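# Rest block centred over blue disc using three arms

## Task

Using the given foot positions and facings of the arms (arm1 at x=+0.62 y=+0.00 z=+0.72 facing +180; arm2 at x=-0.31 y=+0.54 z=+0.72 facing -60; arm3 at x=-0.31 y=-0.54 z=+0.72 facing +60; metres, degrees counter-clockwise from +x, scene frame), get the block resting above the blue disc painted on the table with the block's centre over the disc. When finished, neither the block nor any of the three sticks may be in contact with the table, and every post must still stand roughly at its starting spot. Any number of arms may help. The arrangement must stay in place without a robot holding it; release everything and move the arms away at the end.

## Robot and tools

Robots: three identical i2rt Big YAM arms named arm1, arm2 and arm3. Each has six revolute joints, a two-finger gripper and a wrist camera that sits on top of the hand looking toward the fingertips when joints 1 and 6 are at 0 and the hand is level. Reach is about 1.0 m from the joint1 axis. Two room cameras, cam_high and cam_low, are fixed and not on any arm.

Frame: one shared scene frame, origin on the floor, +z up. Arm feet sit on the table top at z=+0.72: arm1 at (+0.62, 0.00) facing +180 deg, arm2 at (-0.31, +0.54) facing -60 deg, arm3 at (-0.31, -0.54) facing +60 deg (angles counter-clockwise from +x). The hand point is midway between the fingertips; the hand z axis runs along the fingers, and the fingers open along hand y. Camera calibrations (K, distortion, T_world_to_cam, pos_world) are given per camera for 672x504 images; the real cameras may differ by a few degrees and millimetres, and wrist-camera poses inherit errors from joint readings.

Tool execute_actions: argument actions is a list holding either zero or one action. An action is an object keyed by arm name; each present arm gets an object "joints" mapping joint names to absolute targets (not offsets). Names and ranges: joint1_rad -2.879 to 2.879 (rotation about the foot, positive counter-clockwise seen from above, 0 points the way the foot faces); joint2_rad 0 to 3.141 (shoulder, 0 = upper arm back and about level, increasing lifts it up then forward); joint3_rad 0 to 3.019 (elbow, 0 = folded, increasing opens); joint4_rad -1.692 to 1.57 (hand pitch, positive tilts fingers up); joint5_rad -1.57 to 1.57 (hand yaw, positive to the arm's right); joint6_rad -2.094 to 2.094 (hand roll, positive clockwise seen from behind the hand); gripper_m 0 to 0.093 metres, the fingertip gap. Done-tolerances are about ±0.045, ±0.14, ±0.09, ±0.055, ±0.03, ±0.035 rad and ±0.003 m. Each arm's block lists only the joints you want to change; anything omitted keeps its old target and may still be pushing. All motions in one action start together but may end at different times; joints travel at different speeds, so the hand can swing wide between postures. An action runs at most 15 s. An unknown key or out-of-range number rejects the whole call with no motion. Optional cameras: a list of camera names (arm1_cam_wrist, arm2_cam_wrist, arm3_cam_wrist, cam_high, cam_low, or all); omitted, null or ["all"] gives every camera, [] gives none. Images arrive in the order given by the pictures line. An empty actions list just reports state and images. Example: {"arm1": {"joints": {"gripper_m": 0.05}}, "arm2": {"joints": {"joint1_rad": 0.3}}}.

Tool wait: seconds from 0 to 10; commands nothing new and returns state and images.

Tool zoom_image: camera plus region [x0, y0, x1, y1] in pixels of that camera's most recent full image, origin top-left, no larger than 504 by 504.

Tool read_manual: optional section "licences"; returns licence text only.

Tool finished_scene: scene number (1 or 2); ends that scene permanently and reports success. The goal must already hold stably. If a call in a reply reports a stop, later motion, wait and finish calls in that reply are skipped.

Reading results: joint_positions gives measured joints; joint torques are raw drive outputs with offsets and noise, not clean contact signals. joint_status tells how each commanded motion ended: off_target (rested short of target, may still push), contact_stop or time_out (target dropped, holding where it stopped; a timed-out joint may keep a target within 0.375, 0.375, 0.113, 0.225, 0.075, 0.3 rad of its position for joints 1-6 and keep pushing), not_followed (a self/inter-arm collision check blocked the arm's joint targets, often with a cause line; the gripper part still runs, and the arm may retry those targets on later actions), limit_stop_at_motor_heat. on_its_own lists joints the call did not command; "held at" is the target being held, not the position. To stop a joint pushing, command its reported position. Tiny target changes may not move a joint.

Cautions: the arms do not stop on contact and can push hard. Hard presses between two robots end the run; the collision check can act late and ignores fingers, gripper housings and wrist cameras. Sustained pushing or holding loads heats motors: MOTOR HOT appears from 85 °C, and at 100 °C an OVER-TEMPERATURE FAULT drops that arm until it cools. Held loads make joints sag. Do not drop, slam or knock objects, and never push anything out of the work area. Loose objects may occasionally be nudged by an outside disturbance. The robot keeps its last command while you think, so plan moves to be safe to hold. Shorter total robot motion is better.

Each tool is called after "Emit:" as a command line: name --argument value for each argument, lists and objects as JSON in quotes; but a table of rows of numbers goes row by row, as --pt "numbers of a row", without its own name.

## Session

Emit:
execute_actions --actions '[]'

Scene clock: 0.00 s.
Joint torques (N m, as the arm reports them, + toward a larger angle): no reading
arm1.joint_positions: joint1_rad=-0.186 joint2_rad=+0.619 joint3_rad=+1.418 joint4_rad=-1.398 joint5_rad=-0.049 joint6_rad=-0.201 gripper_m=+0.095
arm1.joint_status: not commanded
arm1.hand: x=+0.4019 y=+0.0459 z=+1.2692 quat_wxyz=(-0.073, +0.884, +0.000, -0.461) (m; scene frame)
arm2.joint_positions: joint1_rad=-0.263 joint2_rad=+0.473 joint3_rad=+1.427 joint4_rad=-1.391 joint5_rad=+0.239 joint6_rad=-0.373 gripper_m=+0.095
arm2.joint_status: not commanded
arm2.hand: x=-0.3017 y=+0.3817 z=+1.3621 quat_wxyz=(-0.286, -0.423, -0.723, +0.465) (m; scene frame)
arm3.joint_positions: joint1_rad=+0.233 joint2_rad=+0.448 joint3_rad=+1.324 joint4_rad=-1.369 joint5_rad=-0.022 joint6_rad=-0.336 gripper_m=+0.095
arm3.joint_status: not commanded
arm3.hand: x=-0.2499 y=-0.3724 z=+1.2728 quat_wxyz=(-0.451, +0.613, -0.604, -0.238) (m; scene frame)
pictures: arm1_cam_wrist, arm2_cam_wrist, arm3_cam_wrist, cam_high, cam_low
camera_calibration (this result's frames):
arm1_cam_wrist: T_world_to_cam=[[0.0733387, 0.989869, 0.121572, -0.233907], [0.944047, -0.029601, -0.32848, 0.0469928], [-0.321554, 0.13886, -0.936654, 1.43439], [0, 0, 0, 1]] pos_world=[0.434023, 0.0337487, 1.3874]
arm2_cam_wrist: T_world_to_cam=[[-0.879301, -0.206563, 0.42914, -0.769591], [-0.39838, 0.812791, -0.425045, 0.155066], [-0.261003, -0.544704, -0.796979, 1.33763], [0, 0, 0, 1]] pos_world=[-0.265801, 0.44361, 1.46224]
arm3_cam_wrist: T_world_to_cam=[[0.95542, -0.149824, 0.254411, -0.136227], [-0.0325611, -0.909894, -0.413561, 0.182168], [0.293449, 0.386841, -0.87421, 1.45509], [0, 0, 0, 1]] pos_world=[-0.290908, -0.417544, 1.38205]
Images, in order (width x height): arm1_cam_wrist 672x504, arm2_cam_wrist 672x504, arm3_cam_wrist 672x504, cam_high 672x504, cam_low 672x504.

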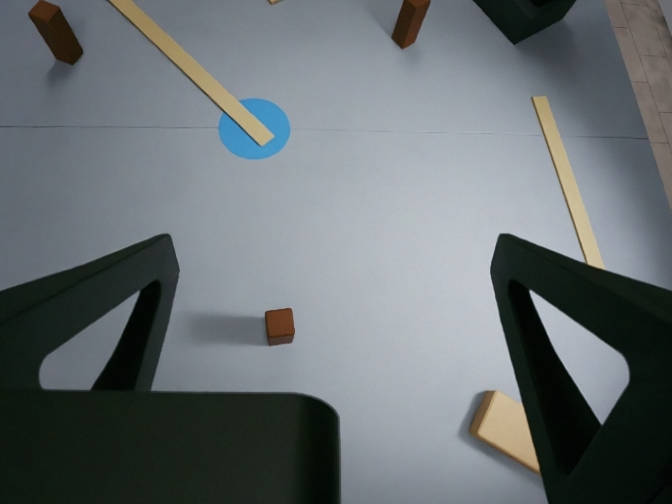

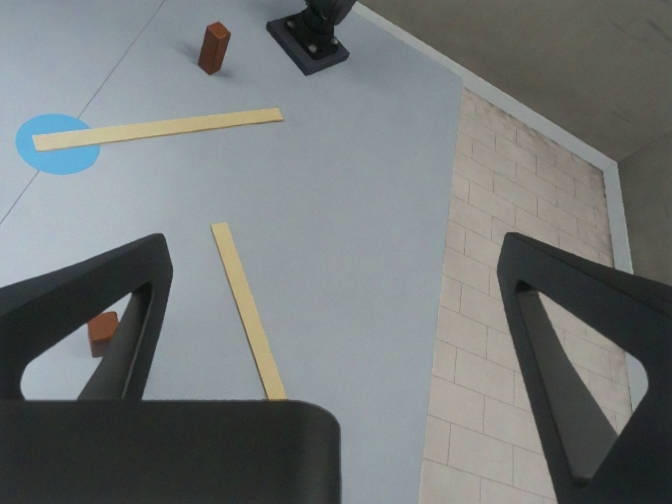

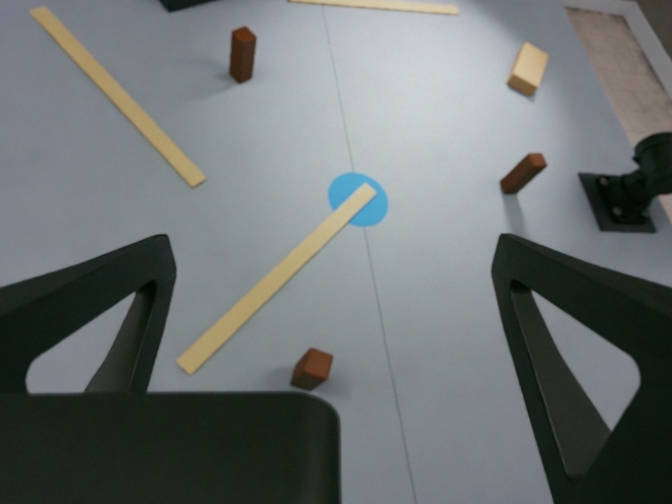

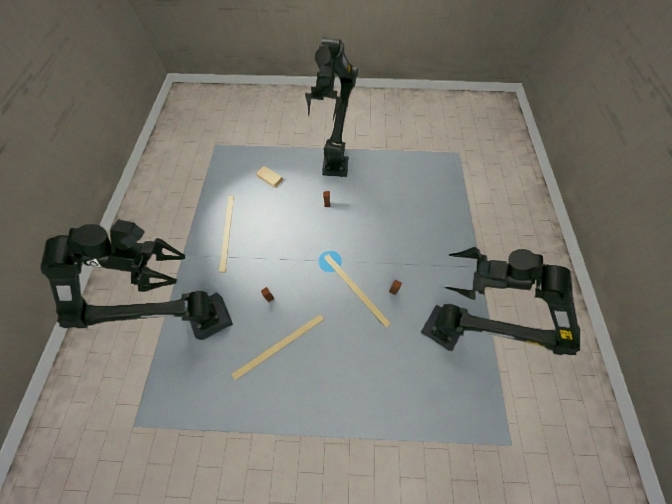

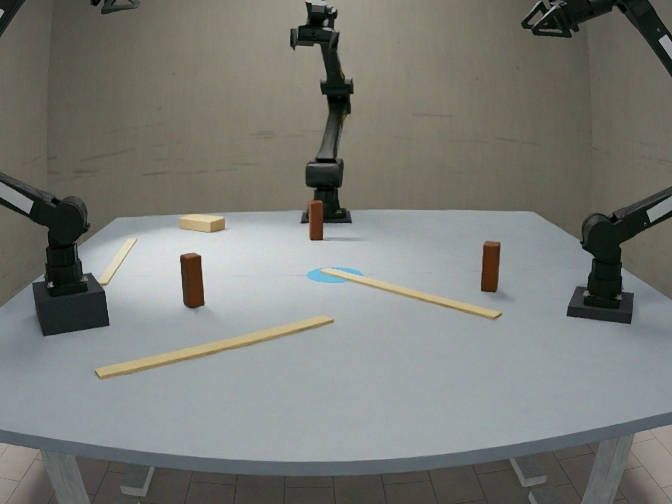

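Emit:
zoom_image --camera "cam_high" --region '[200, 150, 360, 290]'

Emit:
zoom_image --camera "cam_high" --region '[220, 270, 340, 390]'

Emit:
zoom_image --camera "cam_high" --region '[305, 240, 425, 340]'

Region (200, 150, 360, 290) of cam_high's 672x504 image, scaled by 3.150, with more detail than that image has; it fills the top 441 rows of this view, and the rest is white.

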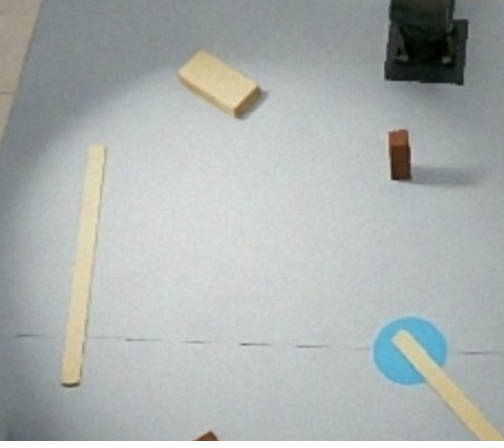

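Region (220, 270, 340, 390) of cam_high's 672x504 image, scaled by 4.200, with more detail than that image has.

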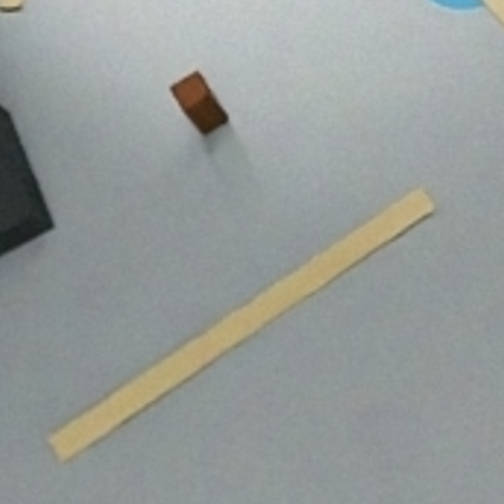

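Region (305, 240, 425, 340) of cam_high's 672x504 image, scaled by 4.200, with more detail than that image has.

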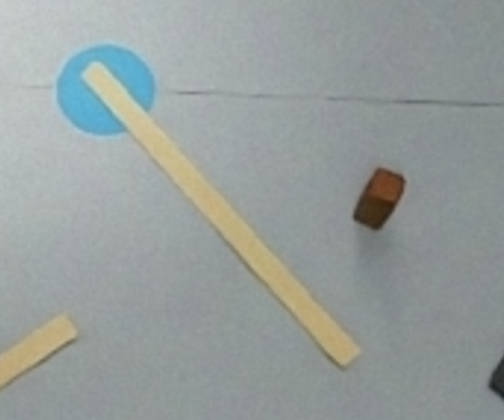

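Emit:
execute_actions --actions '[{"arm1": {"joints": {"joint1_rad": -0.947, "joint2_rad": 2.12, "joint3_rad": 1.995, "joint4_rad": -1.24, "joint5_rad": 0, "joint6_rad": -1.106, "gripper_m": 0.08}}, "arm2": {"joints": {"joint1_rad": -1.134, "joint2_rad": 1.415, "joint3_rad": 0.641, "joint4_rad": -0.70, "joint5_rad": 0, "joint6_rad": -1.26, "gripper_m": 0.08}}, "arm3": {"joints": {"joint1_rad": 0.30, "joint2_rad": 1.355, "joint3_rad": 0.732, "joint4_rad": -0.84, "joint5_rad": 0, "joint6_rad": 0.59, "gripper_m": 0.08}}}]'

Scene clock: 10.53 s.
Joint torques (N m, as the arm reports them, + toward a larger angle): arm1=[  0.75 -21.04  12.84   0.71  -0.03  -0.12] | arm2=[ 1.26 -8.6   7.26  0.66 -0.15 -0.18] | arm3=[-0.08 -5.61  7.43  1.08  0.23  0.15]
arm1.joint_positions: joint1_rad=-0.953 joint2_rad=+2.114 joint3_rad=+1.978 joint4_rad=-1.241 joint5_rad=-0.002 joint6_rad=-1.096 gripper_m=+0.080
arm1.joint_status: all done
arm1.hand: x=+0.2350 y=+0.5873 z=+0.8500 quat_wxyz=(-0.079, +0.994, +0.053, -0.050) (m; scene frame)
arm2.joint_positions: joint1_rad=-1.132 joint2_rad=+1.411 joint3_rad=+0.635 joint4_rad=-0.713 joint5_rad=+0.001 joint6_rad=-1.250 gripper_m=+0.080
arm2.joint_status: all done
arm2.hand: x=-0.4868 y=+0.2686 z=+0.7940 quat_wxyz=(+0.007, -0.435, -0.899, +0.046) (m; scene frame)
arm3.joint_positions: joint1_rad=+0.296 joint2_rad=+1.344 joint3_rad=+0.717 joint4_rad=-0.854 joint5_rad=-0.003 joint6_rad=+0.575 gripper_m=+0.080
arm3.joint_status: all done
arm3.hand: x=-0.2226 y=-0.2139 z=+0.7851 quat_wxyz=(-0.018, +0.358, -0.933, -0.039) (m; scene frame)
pictures: arm1_cam_wrist, arm2_cam_wrist, arm3_cam_wrist, cam_high, cam_low
camera_calibration (this result's frames):
arm1_cam_wrist: T_world_to_cam=[[-0.087236, 0.983163, 0.160565, -0.698117], [0.863735, -0.00565771, 0.503915, -0.61989], [0.496339, 0.182645, -0.848698, 0.620152], [0, 0, 0, 1]] pos_world=[0.166714, 0.569588, 0.950787]
arm2_cam_wrist: T_world_to_cam=[[-0.783395, -0.614958, 0.0901023, -0.286352], [-0.473105, 0.684038, 0.555215, -0.848339], [-0.403067, 0.392325, -0.826812, 0.47778], [0, 0, 0, 1]] pos_world=[-0.433103, 0.216756, 0.891846]
arm3_cam_wrist: T_world_to_cam=[[0.656035, -0.752674, -0.055677, 0.0333537], [-0.622769, -0.581529, 0.523433, -0.671122], [-0.426352, -0.308716, -0.850246, 0.63157], [0, 0, 0, 1]] pos_world=[-0.170564, -0.170197, 0.890134]
Images, in order (width x height): arm1_cam_wrist 672x504, arm2_cam_wrist 672x504, arm3_cam_wrist 672x504, cam_high 672x504, cam_low 672x504.

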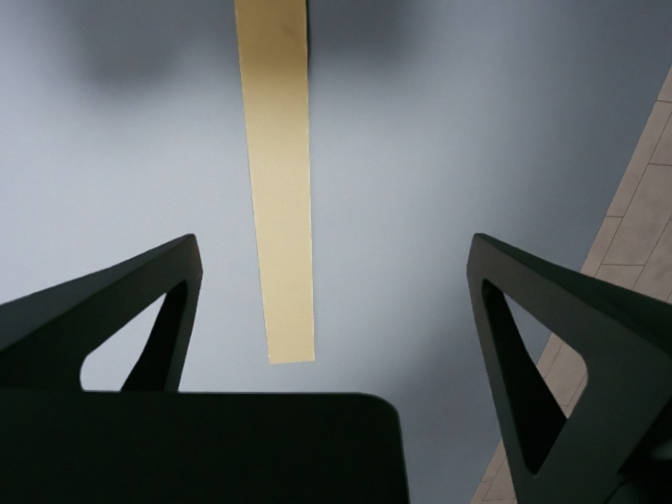

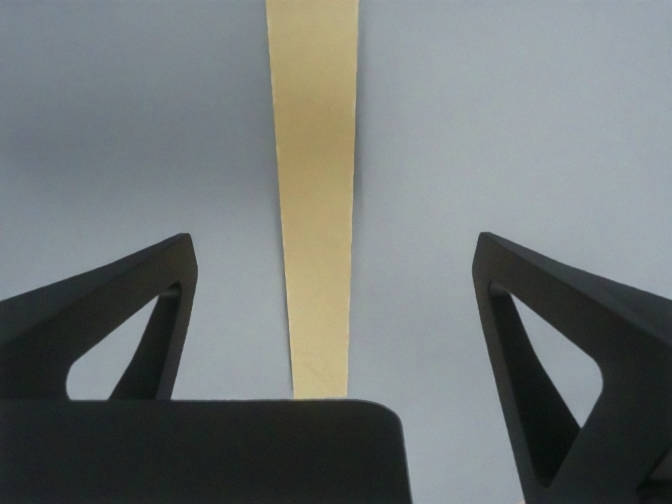

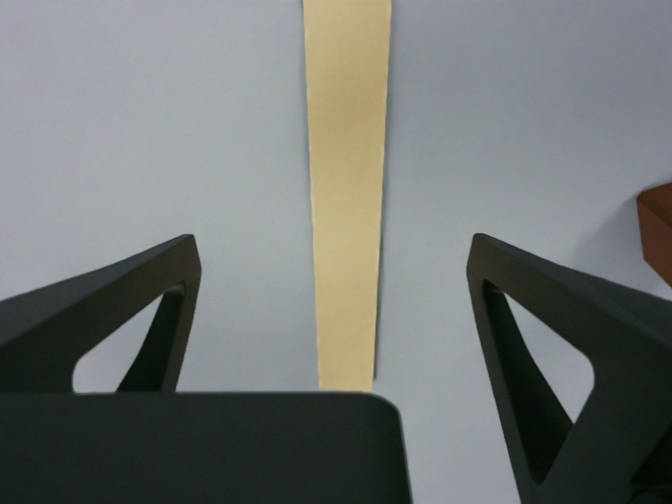

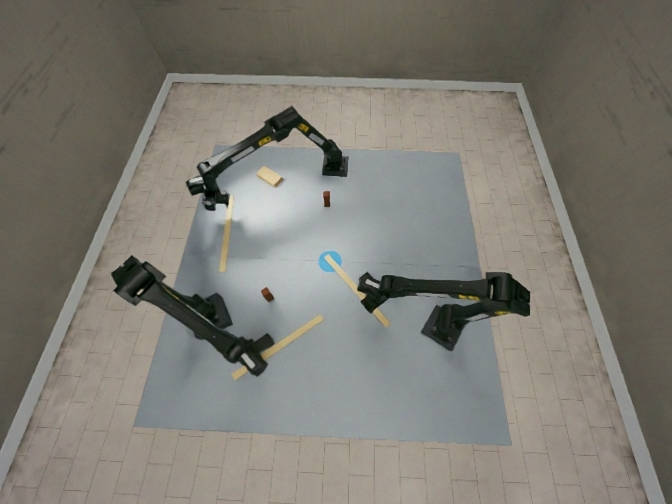

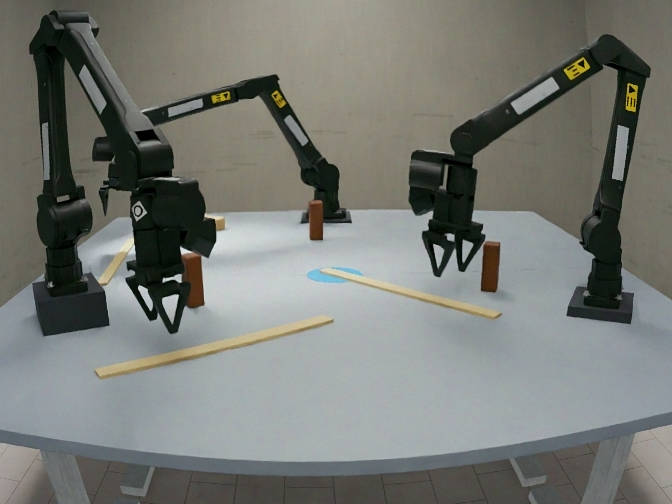

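Emit:
execute_actions --actions '[]'

Scene clock: 11.70 s.
Joint torques (N m, as the arm reports them, + toward a larger angle): arm1=[  0.93 -21.01  12.8    0.73  -0.03  -0.11] | arm2=[ 1.54 -9.1   7.26  0.64 -0.16 -0.16] | arm3=[ 0.12 -5.77  7.32  1.03  0.2   0.15]
arm1.joint_positions: joint1_rad=-0.953 joint2_rad=+2.114 joint3_rad=+1.978 joint4_rad=-1.241 joint5_rad=-0.002 joint6_rad=-1.096 gripper_m=+0.080
arm1.joint_status: all done
arm1.hand: x=+0.2350 y=+0.5873 z=+0.8500 quat_wxyz=(-0.079, +0.994, +0.053, -0.050) (m; scene frame)
arm2.joint_positions: joint1_rad=-1.132 joint2_rad=+1.411 joint3_rad=+0.635 joint4_rad=-0.713 joint5_rad=+0.002 joint6_rad=-1.251 gripper_m=+0.080
arm2.joint_status: all done
arm2.hand: x=-0.4869 y=+0.2686 z=+0.7940 quat_wxyz=(+0.007, -0.435, -0.899, +0.046) (m; scene frame)
arm3.joint_positions: joint1_rad=+0.296 joint2_rad=+1.344 joint3_rad=+0.717 joint4_rad=-0.854 joint5_rad=-0.003 joint6_rad=+0.575 gripper_m=+0.080
arm3.joint_status: all done
arm3.hand: x=-0.2226 y=-0.2139 z=+0.7851 quat_wxyz=(-0.018, +0.358, -0.933, -0.039) (m; scene frame)
pictures: arm1_cam_wrist, arm2_cam_wrist, arm3_cam_wrist, cam_high, cam_low
camera_calibration (this result's frames):
arm1_cam_wrist: T_world_to_cam=[[-0.087236, 0.983163, 0.160565, -0.698117], [0.863735, -0.00565771, 0.503915, -0.61989], [0.496339, 0.182645, -0.848698, 0.620152], [0, 0, 0, 1]] pos_world=[0.166714, 0.569588, 0.950787]
arm2_cam_wrist: T_world_to_cam=[[-0.783152, -0.615249, 0.0902334, -0.28628], [-0.473148, 0.683748, 0.555535, -0.848587], [-0.403489, 0.392375, -0.826583, 0.477343], [0, 0, 0, 1]] pos_world=[-0.433106, 0.216789, 0.891815]
arm3_cam_wrist: T_world_to_cam=[[0.656035, -0.752674, -0.055677, 0.0333537], [-0.622769, -0.581529, 0.523433, -0.671122], [-0.426352, -0.308716, -0.850246, 0.63157], [0, 0, 0, 1]] pos_world=[-0.170564, -0.170197, 0.890134]
Images, in order (width x height): arm1_cam_wrist 672x504, arm2_cam_wrist 672x504, arm3_cam_wrist 672x504, cam_high 672x504, cam_low 672x504.

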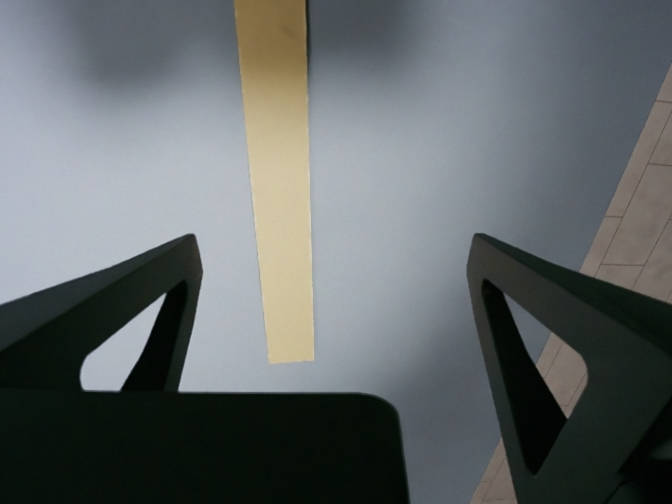

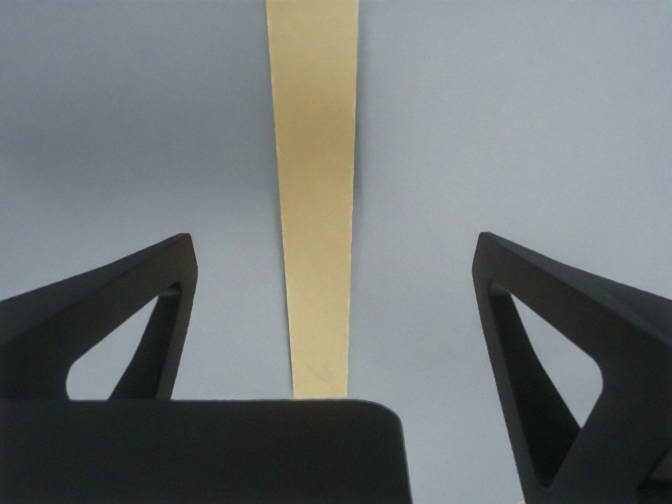

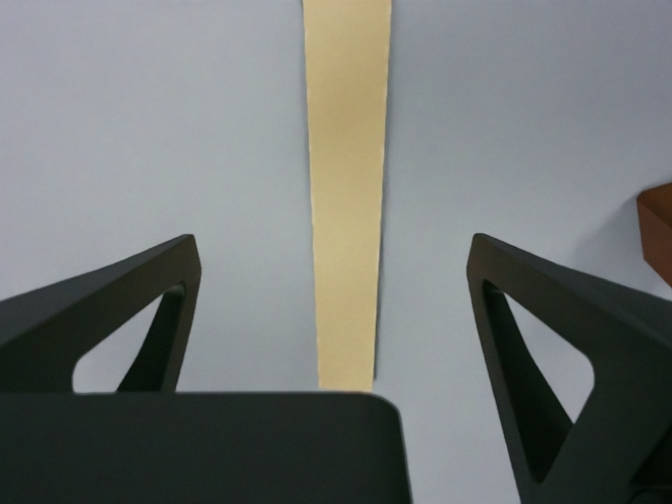

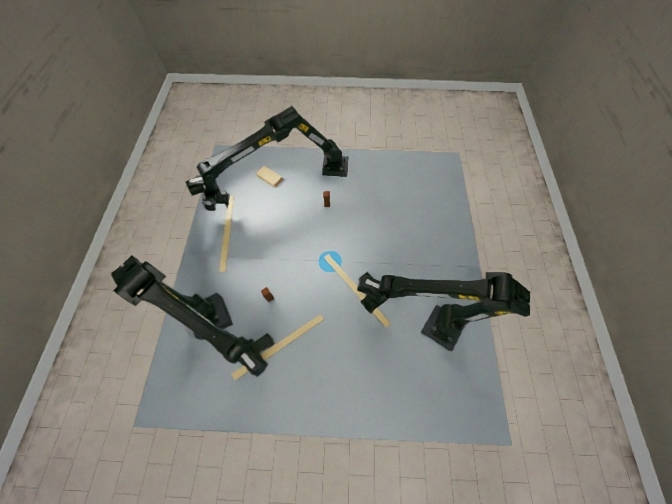

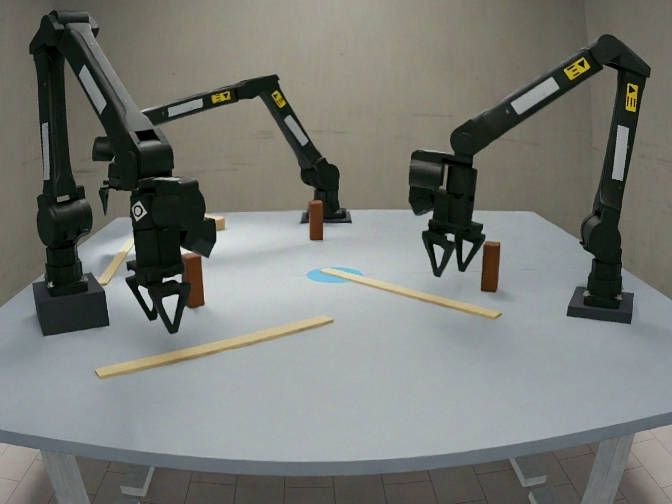

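Emit:
zoom_image --camera "arm1_cam_wrist" --region '[210, 200, 350, 300]'

Emit:
zoom_image --camera "arm2_cam_wrist" --region '[250, 200, 390, 300]'

Emit:
zoom_image --camera "arm3_cam_wrist" --region '[280, 200, 420, 300]'

Region (210, 200, 350, 300) of arm1_cam_wrist's 672x504 image, scaled by 3.600, with more detail than that image has; it fills the top 360 rows of this view, and the rest is white.

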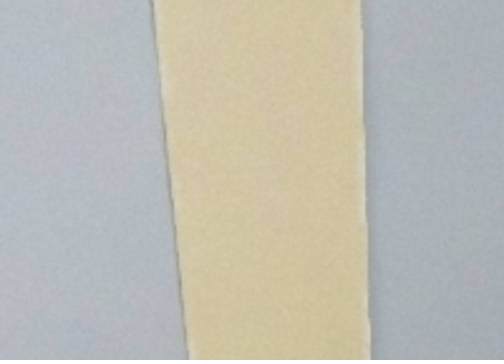

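Region (250, 200, 390, 300) of arm2_cam_wrist's 672x504 image, scaled by 3.600, with more detail than that image has; it fills the top 360 rows of this view, and the rest is white.

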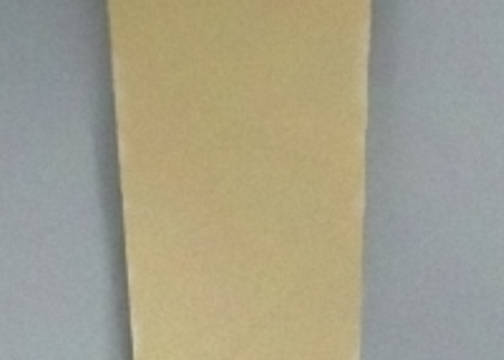

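Region (280, 200, 420, 300) of arm3_cam_wrist's 672x504 image, scaled by 3.600, with more detail than that image has; it fills the top 360 rows of this view, and the rest is white.

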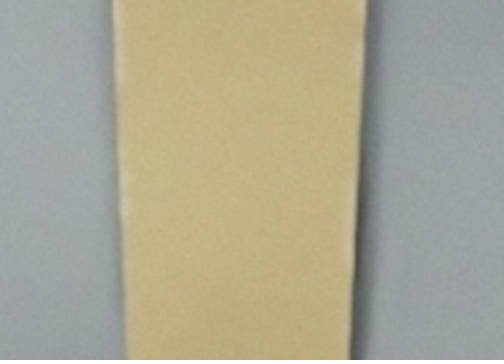

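Emit:
zoom_image --camera "cam_low" --region '[60, 160, 200, 300]'

Emit:
zoom_image --camera "cam_high" --region '[170, 140, 310, 280]'

Region (60, 160, 200, 300) of cam_low's 672x504 image, scaled by 3.600, with more detail than that image has.

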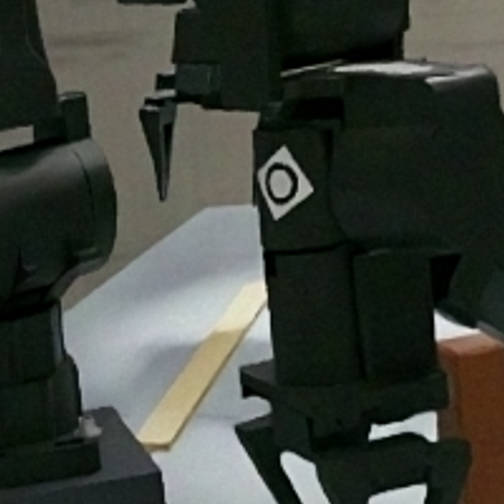

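Region (170, 140, 310, 280) of cam_high's 672x504 image, scaled by 3.600, with more detail than that image has.

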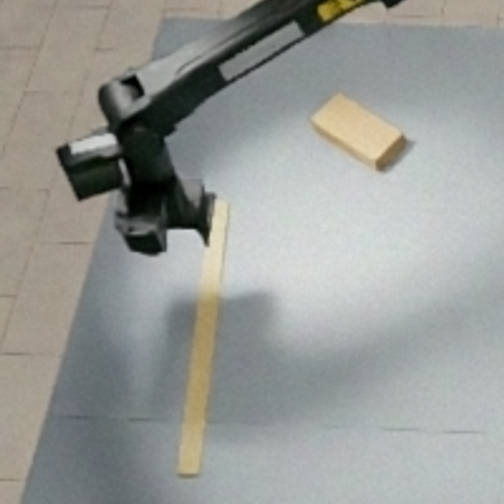

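Emit:
zoom_image --camera "cam_low" --region '[90, 260, 230, 400]'

Emit:
zoom_image --camera "cam_low" --region '[390, 210, 530, 350]'

Region (90, 260, 230, 400) of cam_low's 672x504 image, scaled by 3.600, with more detail than that image has.

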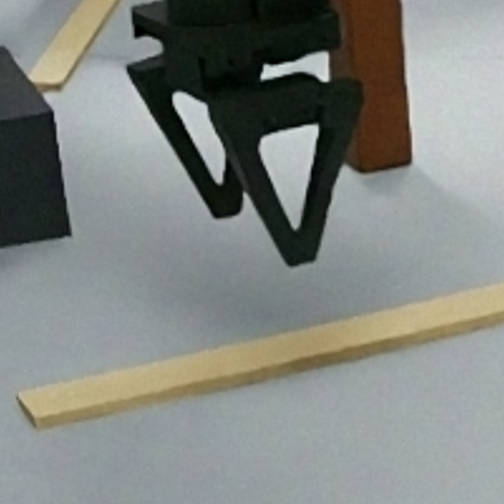

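Region (390, 210, 530, 350) of cam_low's 672x504 image, scaled by 3.600, with more detail than that image has.

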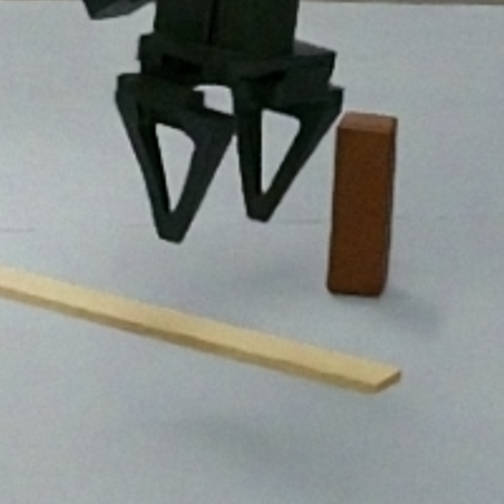

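Emit:
execute_actions --actions '[{"arm1": {"joints": {"joint2_rad": 2.26, "joint4_rad": -1.27}}, "arm2": {"joints": {"joint2_rad": 1.612, "joint4_rad": -0.585}}, "arm3": {"joints": {"joint2_rad": 1.54, "joint4_rad": -0.745}}}]'

Scene clock: 19.17 s.
Joint torques (N m, as the arm reports them, + toward a larger angle): arm1=[  0.89 -21.82  12.17  -0.16  -0.07  -0.12] | arm2=[  1.99 -10.97   5.74   0.48  -0.19  -0.17] | arm3=[ 0.03 -7.49  6.14  0.76  0.07  0.15]
arm1.joint_positions: joint1_rad=-0.952 joint2_rad=+2.256 joint3_rad=+1.978 joint4_rad=-1.257 joint5_rad=-0.001 joint6_rad=-1.096 gripper_m=+0.080
arm1.joint_status: all done
arm1.hand: x=+0.2411 y=+0.5769 z=+0.7541 quat_wxyz=(-0.011, +0.998, +0.054, -0.010) (m; scene frame)
arm2.joint_positions: joint1_rad=-1.132 joint2_rad=+1.616 joint3_rad=+0.635 joint4_rad=-0.597 joint5_rad=+0.001 joint6_rad=-1.251 gripper_m=+0.080
arm2.joint_status: all done
arm2.hand: x=-0.4852 y=+0.2711 z=+0.7339 quat_wxyz=(+0.001, -0.435, -0.900, +0.002) (m; scene frame)
arm3.joint_positions: joint1_rad=+0.297 joint2_rad=+1.537 joint3_rad=+0.719 joint4_rad=-0.757 joint5_rad=+0.000 joint6_rad=+0.577 gripper_m=+0.080
arm3.joint_status: all done
arm3.hand: x=-0.2227 y=-0.2114 z=+0.7258 quat_wxyz=(+0.009, +0.358, -0.934, +0.000) (m; scene frame)
pictures: arm1_cam_wrist, arm2_cam_wrist, arm3_cam_wrist, cam_high, cam_low
camera_calibration (this result's frames):
arm1_cam_wrist: T_world_to_cam=[[-0.0970352, 0.995027, 0.0224777, -0.572354], [0.816603, 0.0666836, 0.573335, -0.659618], [0.568985, 0.0739891, -0.819012, 0.560428], [0, 0, 0, 1]] pos_world=[0.164232, 0.572027, 0.850045]
arm2_cam_wrist: T_world_to_cam=[[-0.785529, -0.618788, 0.00668484, -0.216876], [-0.500784, 0.641999, 0.580563, -0.836598], [-0.363537, 0.452702, -0.814188, 0.421328], [0, 0, 0, 1]] pos_world=[-0.436148, 0.212159, 0.830188]
arm3_cam_wrist: T_world_to_cam=[[0.655817, -0.754919, -0.000356279, -0.00873535], [-0.610454, -0.530595, 0.58806, -0.672133], [-0.444127, -0.385443, -0.808817, 0.531583], [0, 0, 0, 1]] pos_world=[-0.168487, -0.15833, 0.825205]
Images, in order (width x height): arm1_cam_wrist 672x504, arm2_cam_wrist 672x504, arm3_cam_wrist 672x504, cam_high 672x504, cam_low 672x504.

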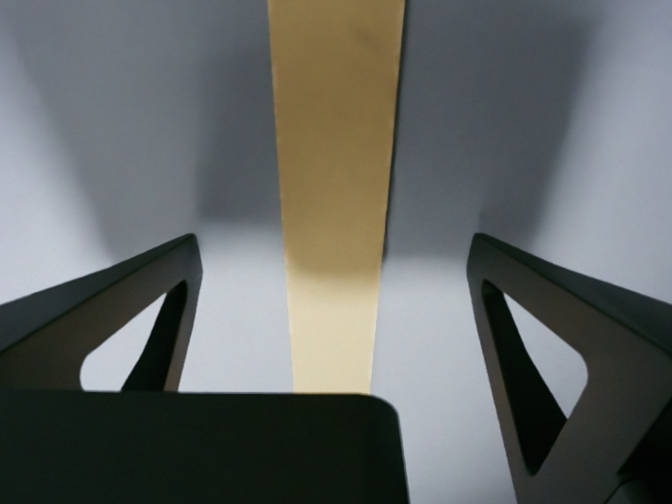

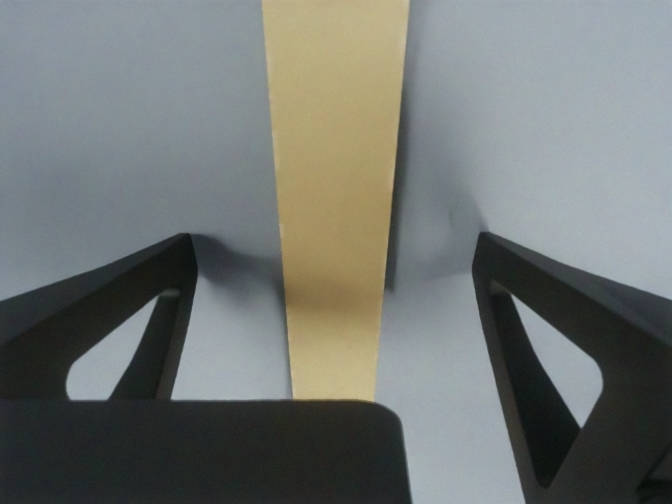

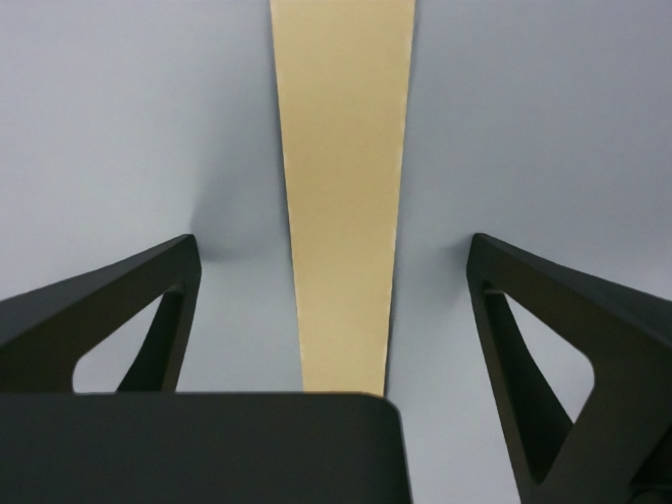

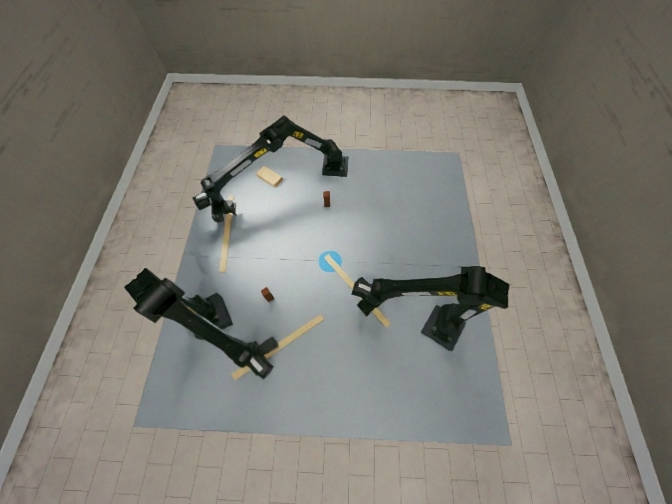

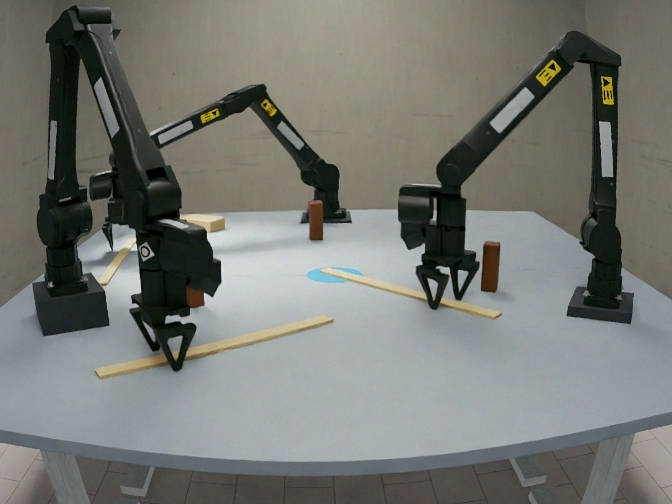

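Emit:
zoom_image --camera "arm1_cam_wrist" --region '[170, 190, 500, 300]'

Emit:
zoom_image --camera "arm3_cam_wrist" --region '[170, 190, 500, 300]'

Emit:
zoom_image --camera "arm2_cam_wrist" --region '[170, 190, 500, 300]'

Emit:
zoom_image --camera "cam_low" --region '[85, 210, 155, 280]'

Region (170, 190, 500, 300) of arm1_cam_wrist's 672x504 image, scaled by 1.527, with more detail than that image has.

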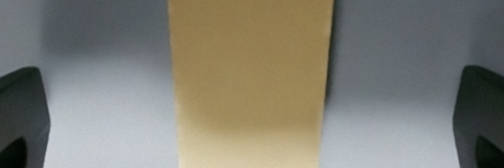

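Region (170, 190, 500, 300) of arm3_cam_wrist's 672x504 image, scaled by 1.527, with more detail than that image has.

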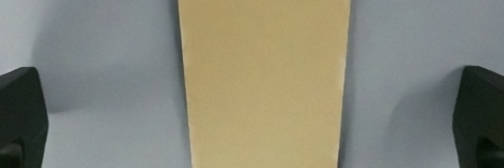

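Region (170, 190, 500, 300) of arm2_cam_wrist's 672x504 image, scaled by 1.527, with more detail than that image has.

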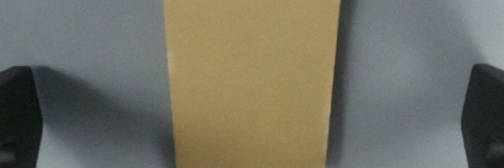

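Region (85, 210, 155, 280) of cam_low's 672x504 image, scaled by 7.200, with more detail than that image has.

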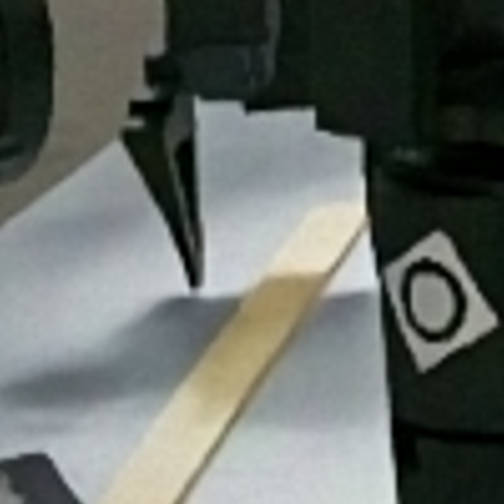

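Emit:
zoom_image --camera "arm2_cam_wrist" --region '[170, 215, 338, 285]'

Emit:
zoom_image --camera "arm2_cam_wrist" --region '[338, 215, 506, 285]'

Emit:
zoom_image --camera "cam_low" --region '[120, 310, 220, 390]'

Emit:
zoom_image --camera "cam_low" --region '[405, 260, 505, 330]'

Region (170, 215, 338, 285) of arm2_cam_wrist's 672x504 image, scaled by 3.000, with more detail than that image has; it fills the top 210 rows of this view, and the rest is white.

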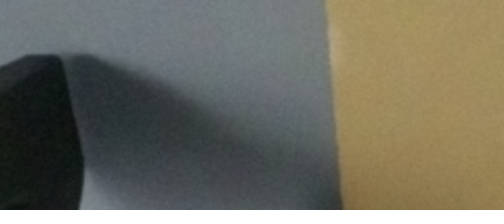

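Region (338, 215, 506, 285) of arm2_cam_wrist's 672x504 image, scaled by 3.000, with more detail than that image has; it fills the top 210 rows of this view, and the rest is white.

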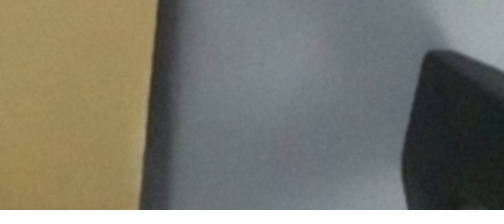

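Region (120, 310, 220, 390) of cam_low's 672x504 image, scaled by 5.040, with more detail than that image has; it fills the top 403 rows of this view, and the rest is white.

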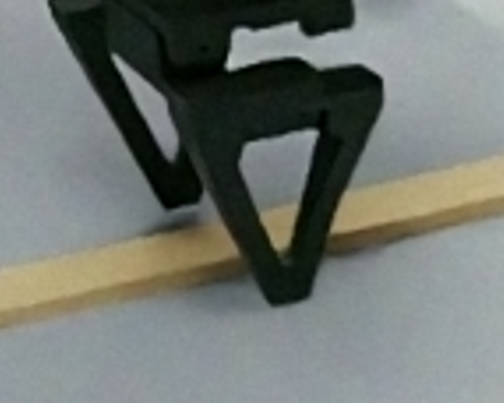

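Region (405, 260, 505, 330) of cam_low's 672x504 image, scaled by 5.040, with more detail than that image has; it fills the top 353 rows of this view, and the rest is white.

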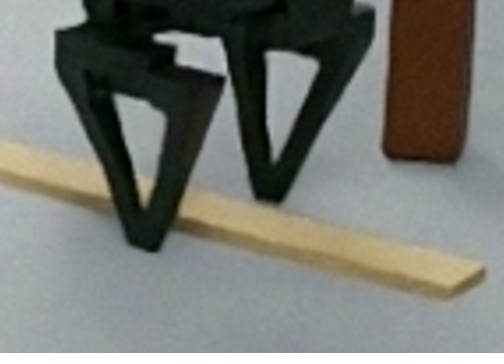

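Emit:
execute_actions --actions '[{"arm1": {"joints": {"joint3_rad": 1.954, "gripper_m": 0.05}}, "arm2": {"joints": {"gripper_m": 0.015}}, "arm3": {"joints": {"gripper_m": 0.015}}}]'

Scene clock: 21.57 s.
Joint torques (N m, as the arm reports them, + toward a larger angle): arm1=[  0.81 -21.88   9.18  -0.18  -0.06  -0.12] | arm2=[  1.73 -11.17   5.71   0.38  -0.17  -0.17] | arm3=[-0.12 -7.46  6.12  0.77  0.01  0.13]
arm1.joint_positions: joint1_rad=-0.952 joint2_rad=+2.255 joint3_rad=+1.965 joint4_rad=-1.257 joint5_rad=-0.001 joint6_rad=-1.097 gripper_m=+0.050
arm1.joint_status: all done
arm1.hand: x=+0.2435 y=+0.5733 z=+0.7498 quat_wxyz=(-0.006, +0.999, +0.054, -0.007) (m; scene frame)
arm2.joint_positions: joint1_rad=-1.132 joint2_rad=+1.616 joint3_rad=+0.635 joint4_rad=-0.597 joint5_rad=+0.001 joint6_rad=-1.251 gripper_m=+0.027
arm2.joint_status: gripper_m off_target (ended at +0.027, target +0.015)
arm2.hand: x=-0.4852 y=+0.2711 z=+0.7339 quat_wxyz=(+0.001, -0.435, -0.900, +0.002) (m; scene frame)
arm3.joint_positions: joint1_rad=+0.297 joint2_rad=+1.537 joint3_rad=+0.719 joint4_rad=-0.757 joint5_rad=+0.002 joint6_rad=+0.577 gripper_m=+0.028
arm3.joint_status: gripper_m off_target (ended at +0.028, target +0.015)
arm3.hand: x=-0.2224 y=-0.2115 z=+0.7258 quat_wxyz=(+0.008, +0.358, -0.934, +0.000) (m; scene frame)
pictures: arm1_cam_wrist, arm2_cam_wrist, arm3_cam_wrist, cam_high, cam_low
camera_calibration (this result's frames):
arm1_cam_wrist: T_world_to_cam=[[-0.0975836, 0.995155, 0.0120187, -0.560543], [0.812829, 0.072725, 0.577945, -0.664839], [0.57427, 0.066167, -0.815987, 0.556786], [0, 0, 0, 1]] pos_world=[0.165955, 0.569337, 0.845308]
arm2_cam_wrist: T_world_to_cam=[[-0.785057, -0.619387, 0.00668462, -0.216484], [-0.501272, 0.641614, 0.580566, -0.836733], [-0.363884, 0.452427, -0.814185, 0.421233], [0, 0, 0, 1]] pos_world=[-0.436103, 0.212196, 0.830188]
arm3_cam_wrist: T_world_to_cam=[[0.655829, -0.754909, 0.000907906, -0.00986525], [-0.611312, -0.530373, 0.587369, -0.671654], [-0.442928, -0.385769, -0.809319, 0.532229], [0, 0, 0, 1]] pos_world=[-0.168382, -0.158358, 0.82526]
Images, in order (width x height): arm1_cam_wrist 672x504, arm2_cam_wrist 672x504, arm3_cam_wrist 672x504, cam_high 672x504, cam_low 672x504.

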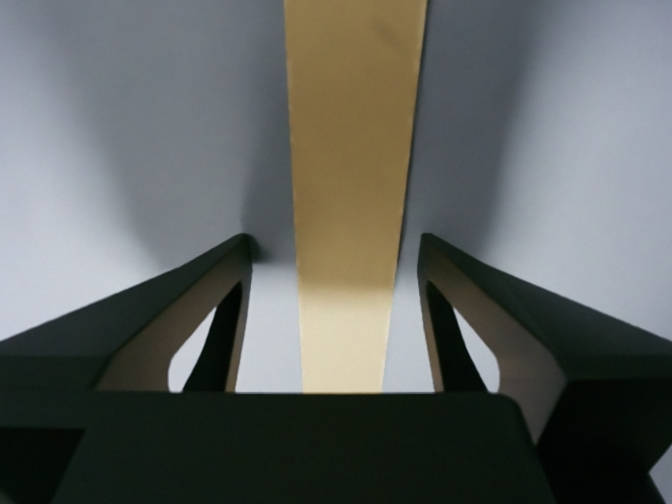

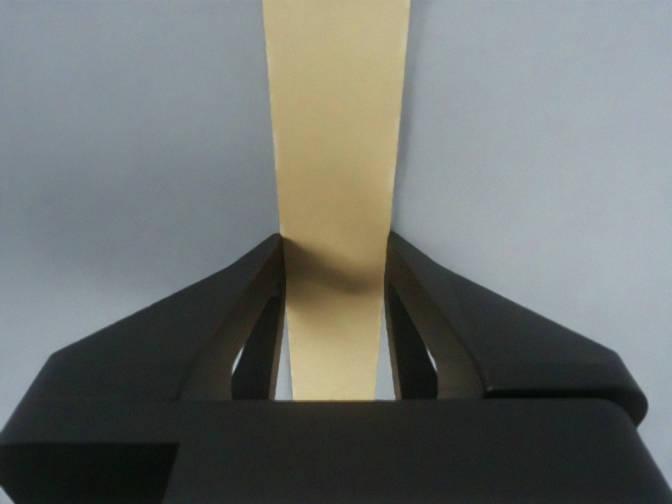

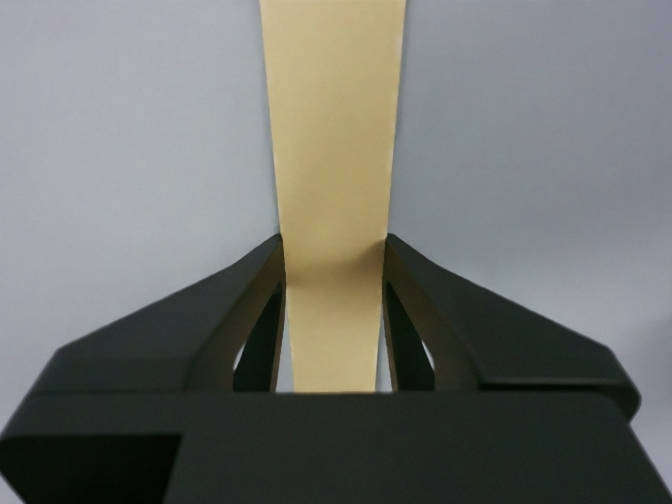

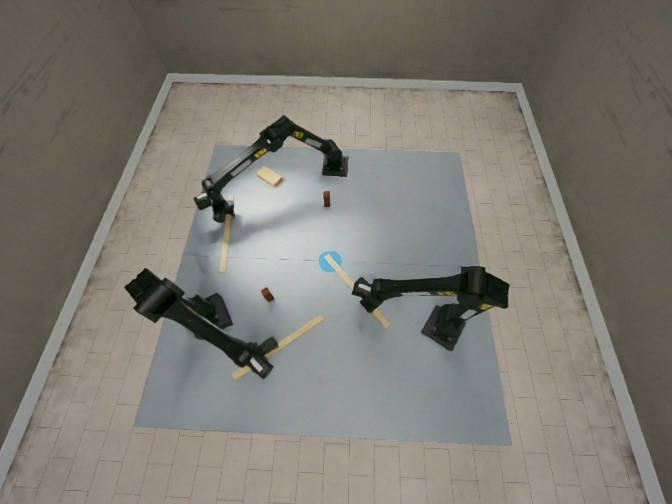

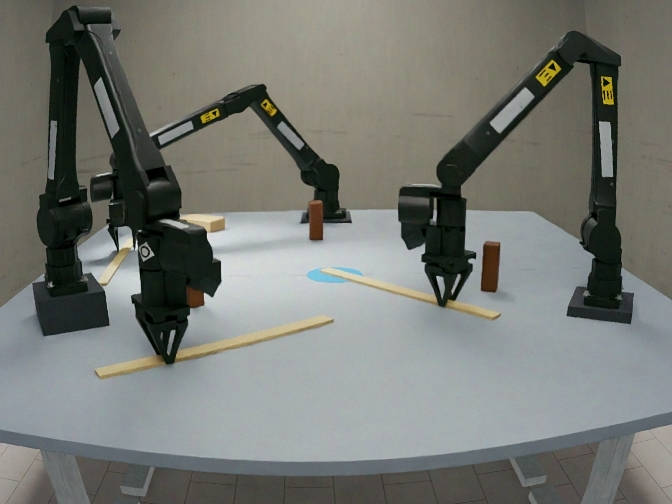

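Emit:
zoom_image --camera "arm1_cam_wrist" --region '[235, 180, 435, 280]'

Emit:
zoom_image --camera "arm3_cam_wrist" --region '[235, 180, 435, 280]'

Emit:
zoom_image --camera "arm2_cam_wrist" --region '[235, 180, 435, 280]'

Emit:
zoom_image --camera "cam_low" --region '[95, 220, 145, 270]'

Region (235, 180, 435, 280) of arm1_cam_wrist's 672x504 image, scaled by 2.520, with more detail than that image has.

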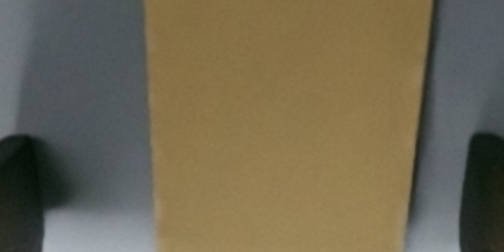

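Region (235, 180, 435, 280) of arm3_cam_wrist's 672x504 image, scaled by 2.520, with more detail than that image has.

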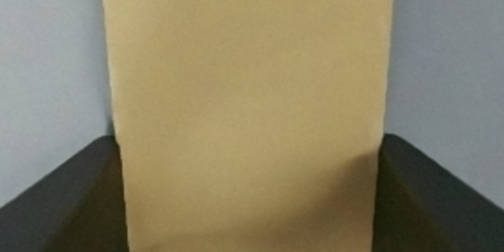

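Region (235, 180, 435, 280) of arm2_cam_wrist's 672x504 image, scaled by 2.520, with more detail than that image has.

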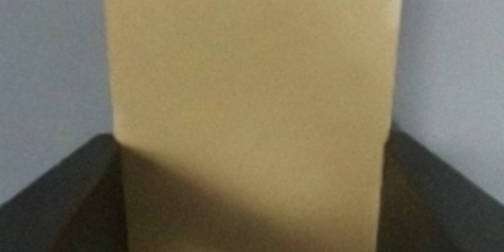

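Region (95, 220, 145, 270) of cam_low's 672x504 image, scaled by 10.080, with more detail than that image has.

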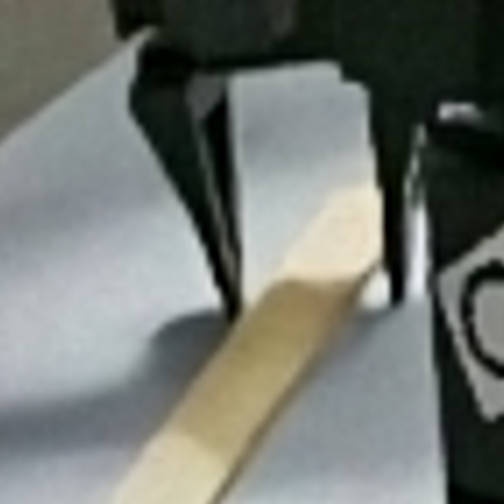

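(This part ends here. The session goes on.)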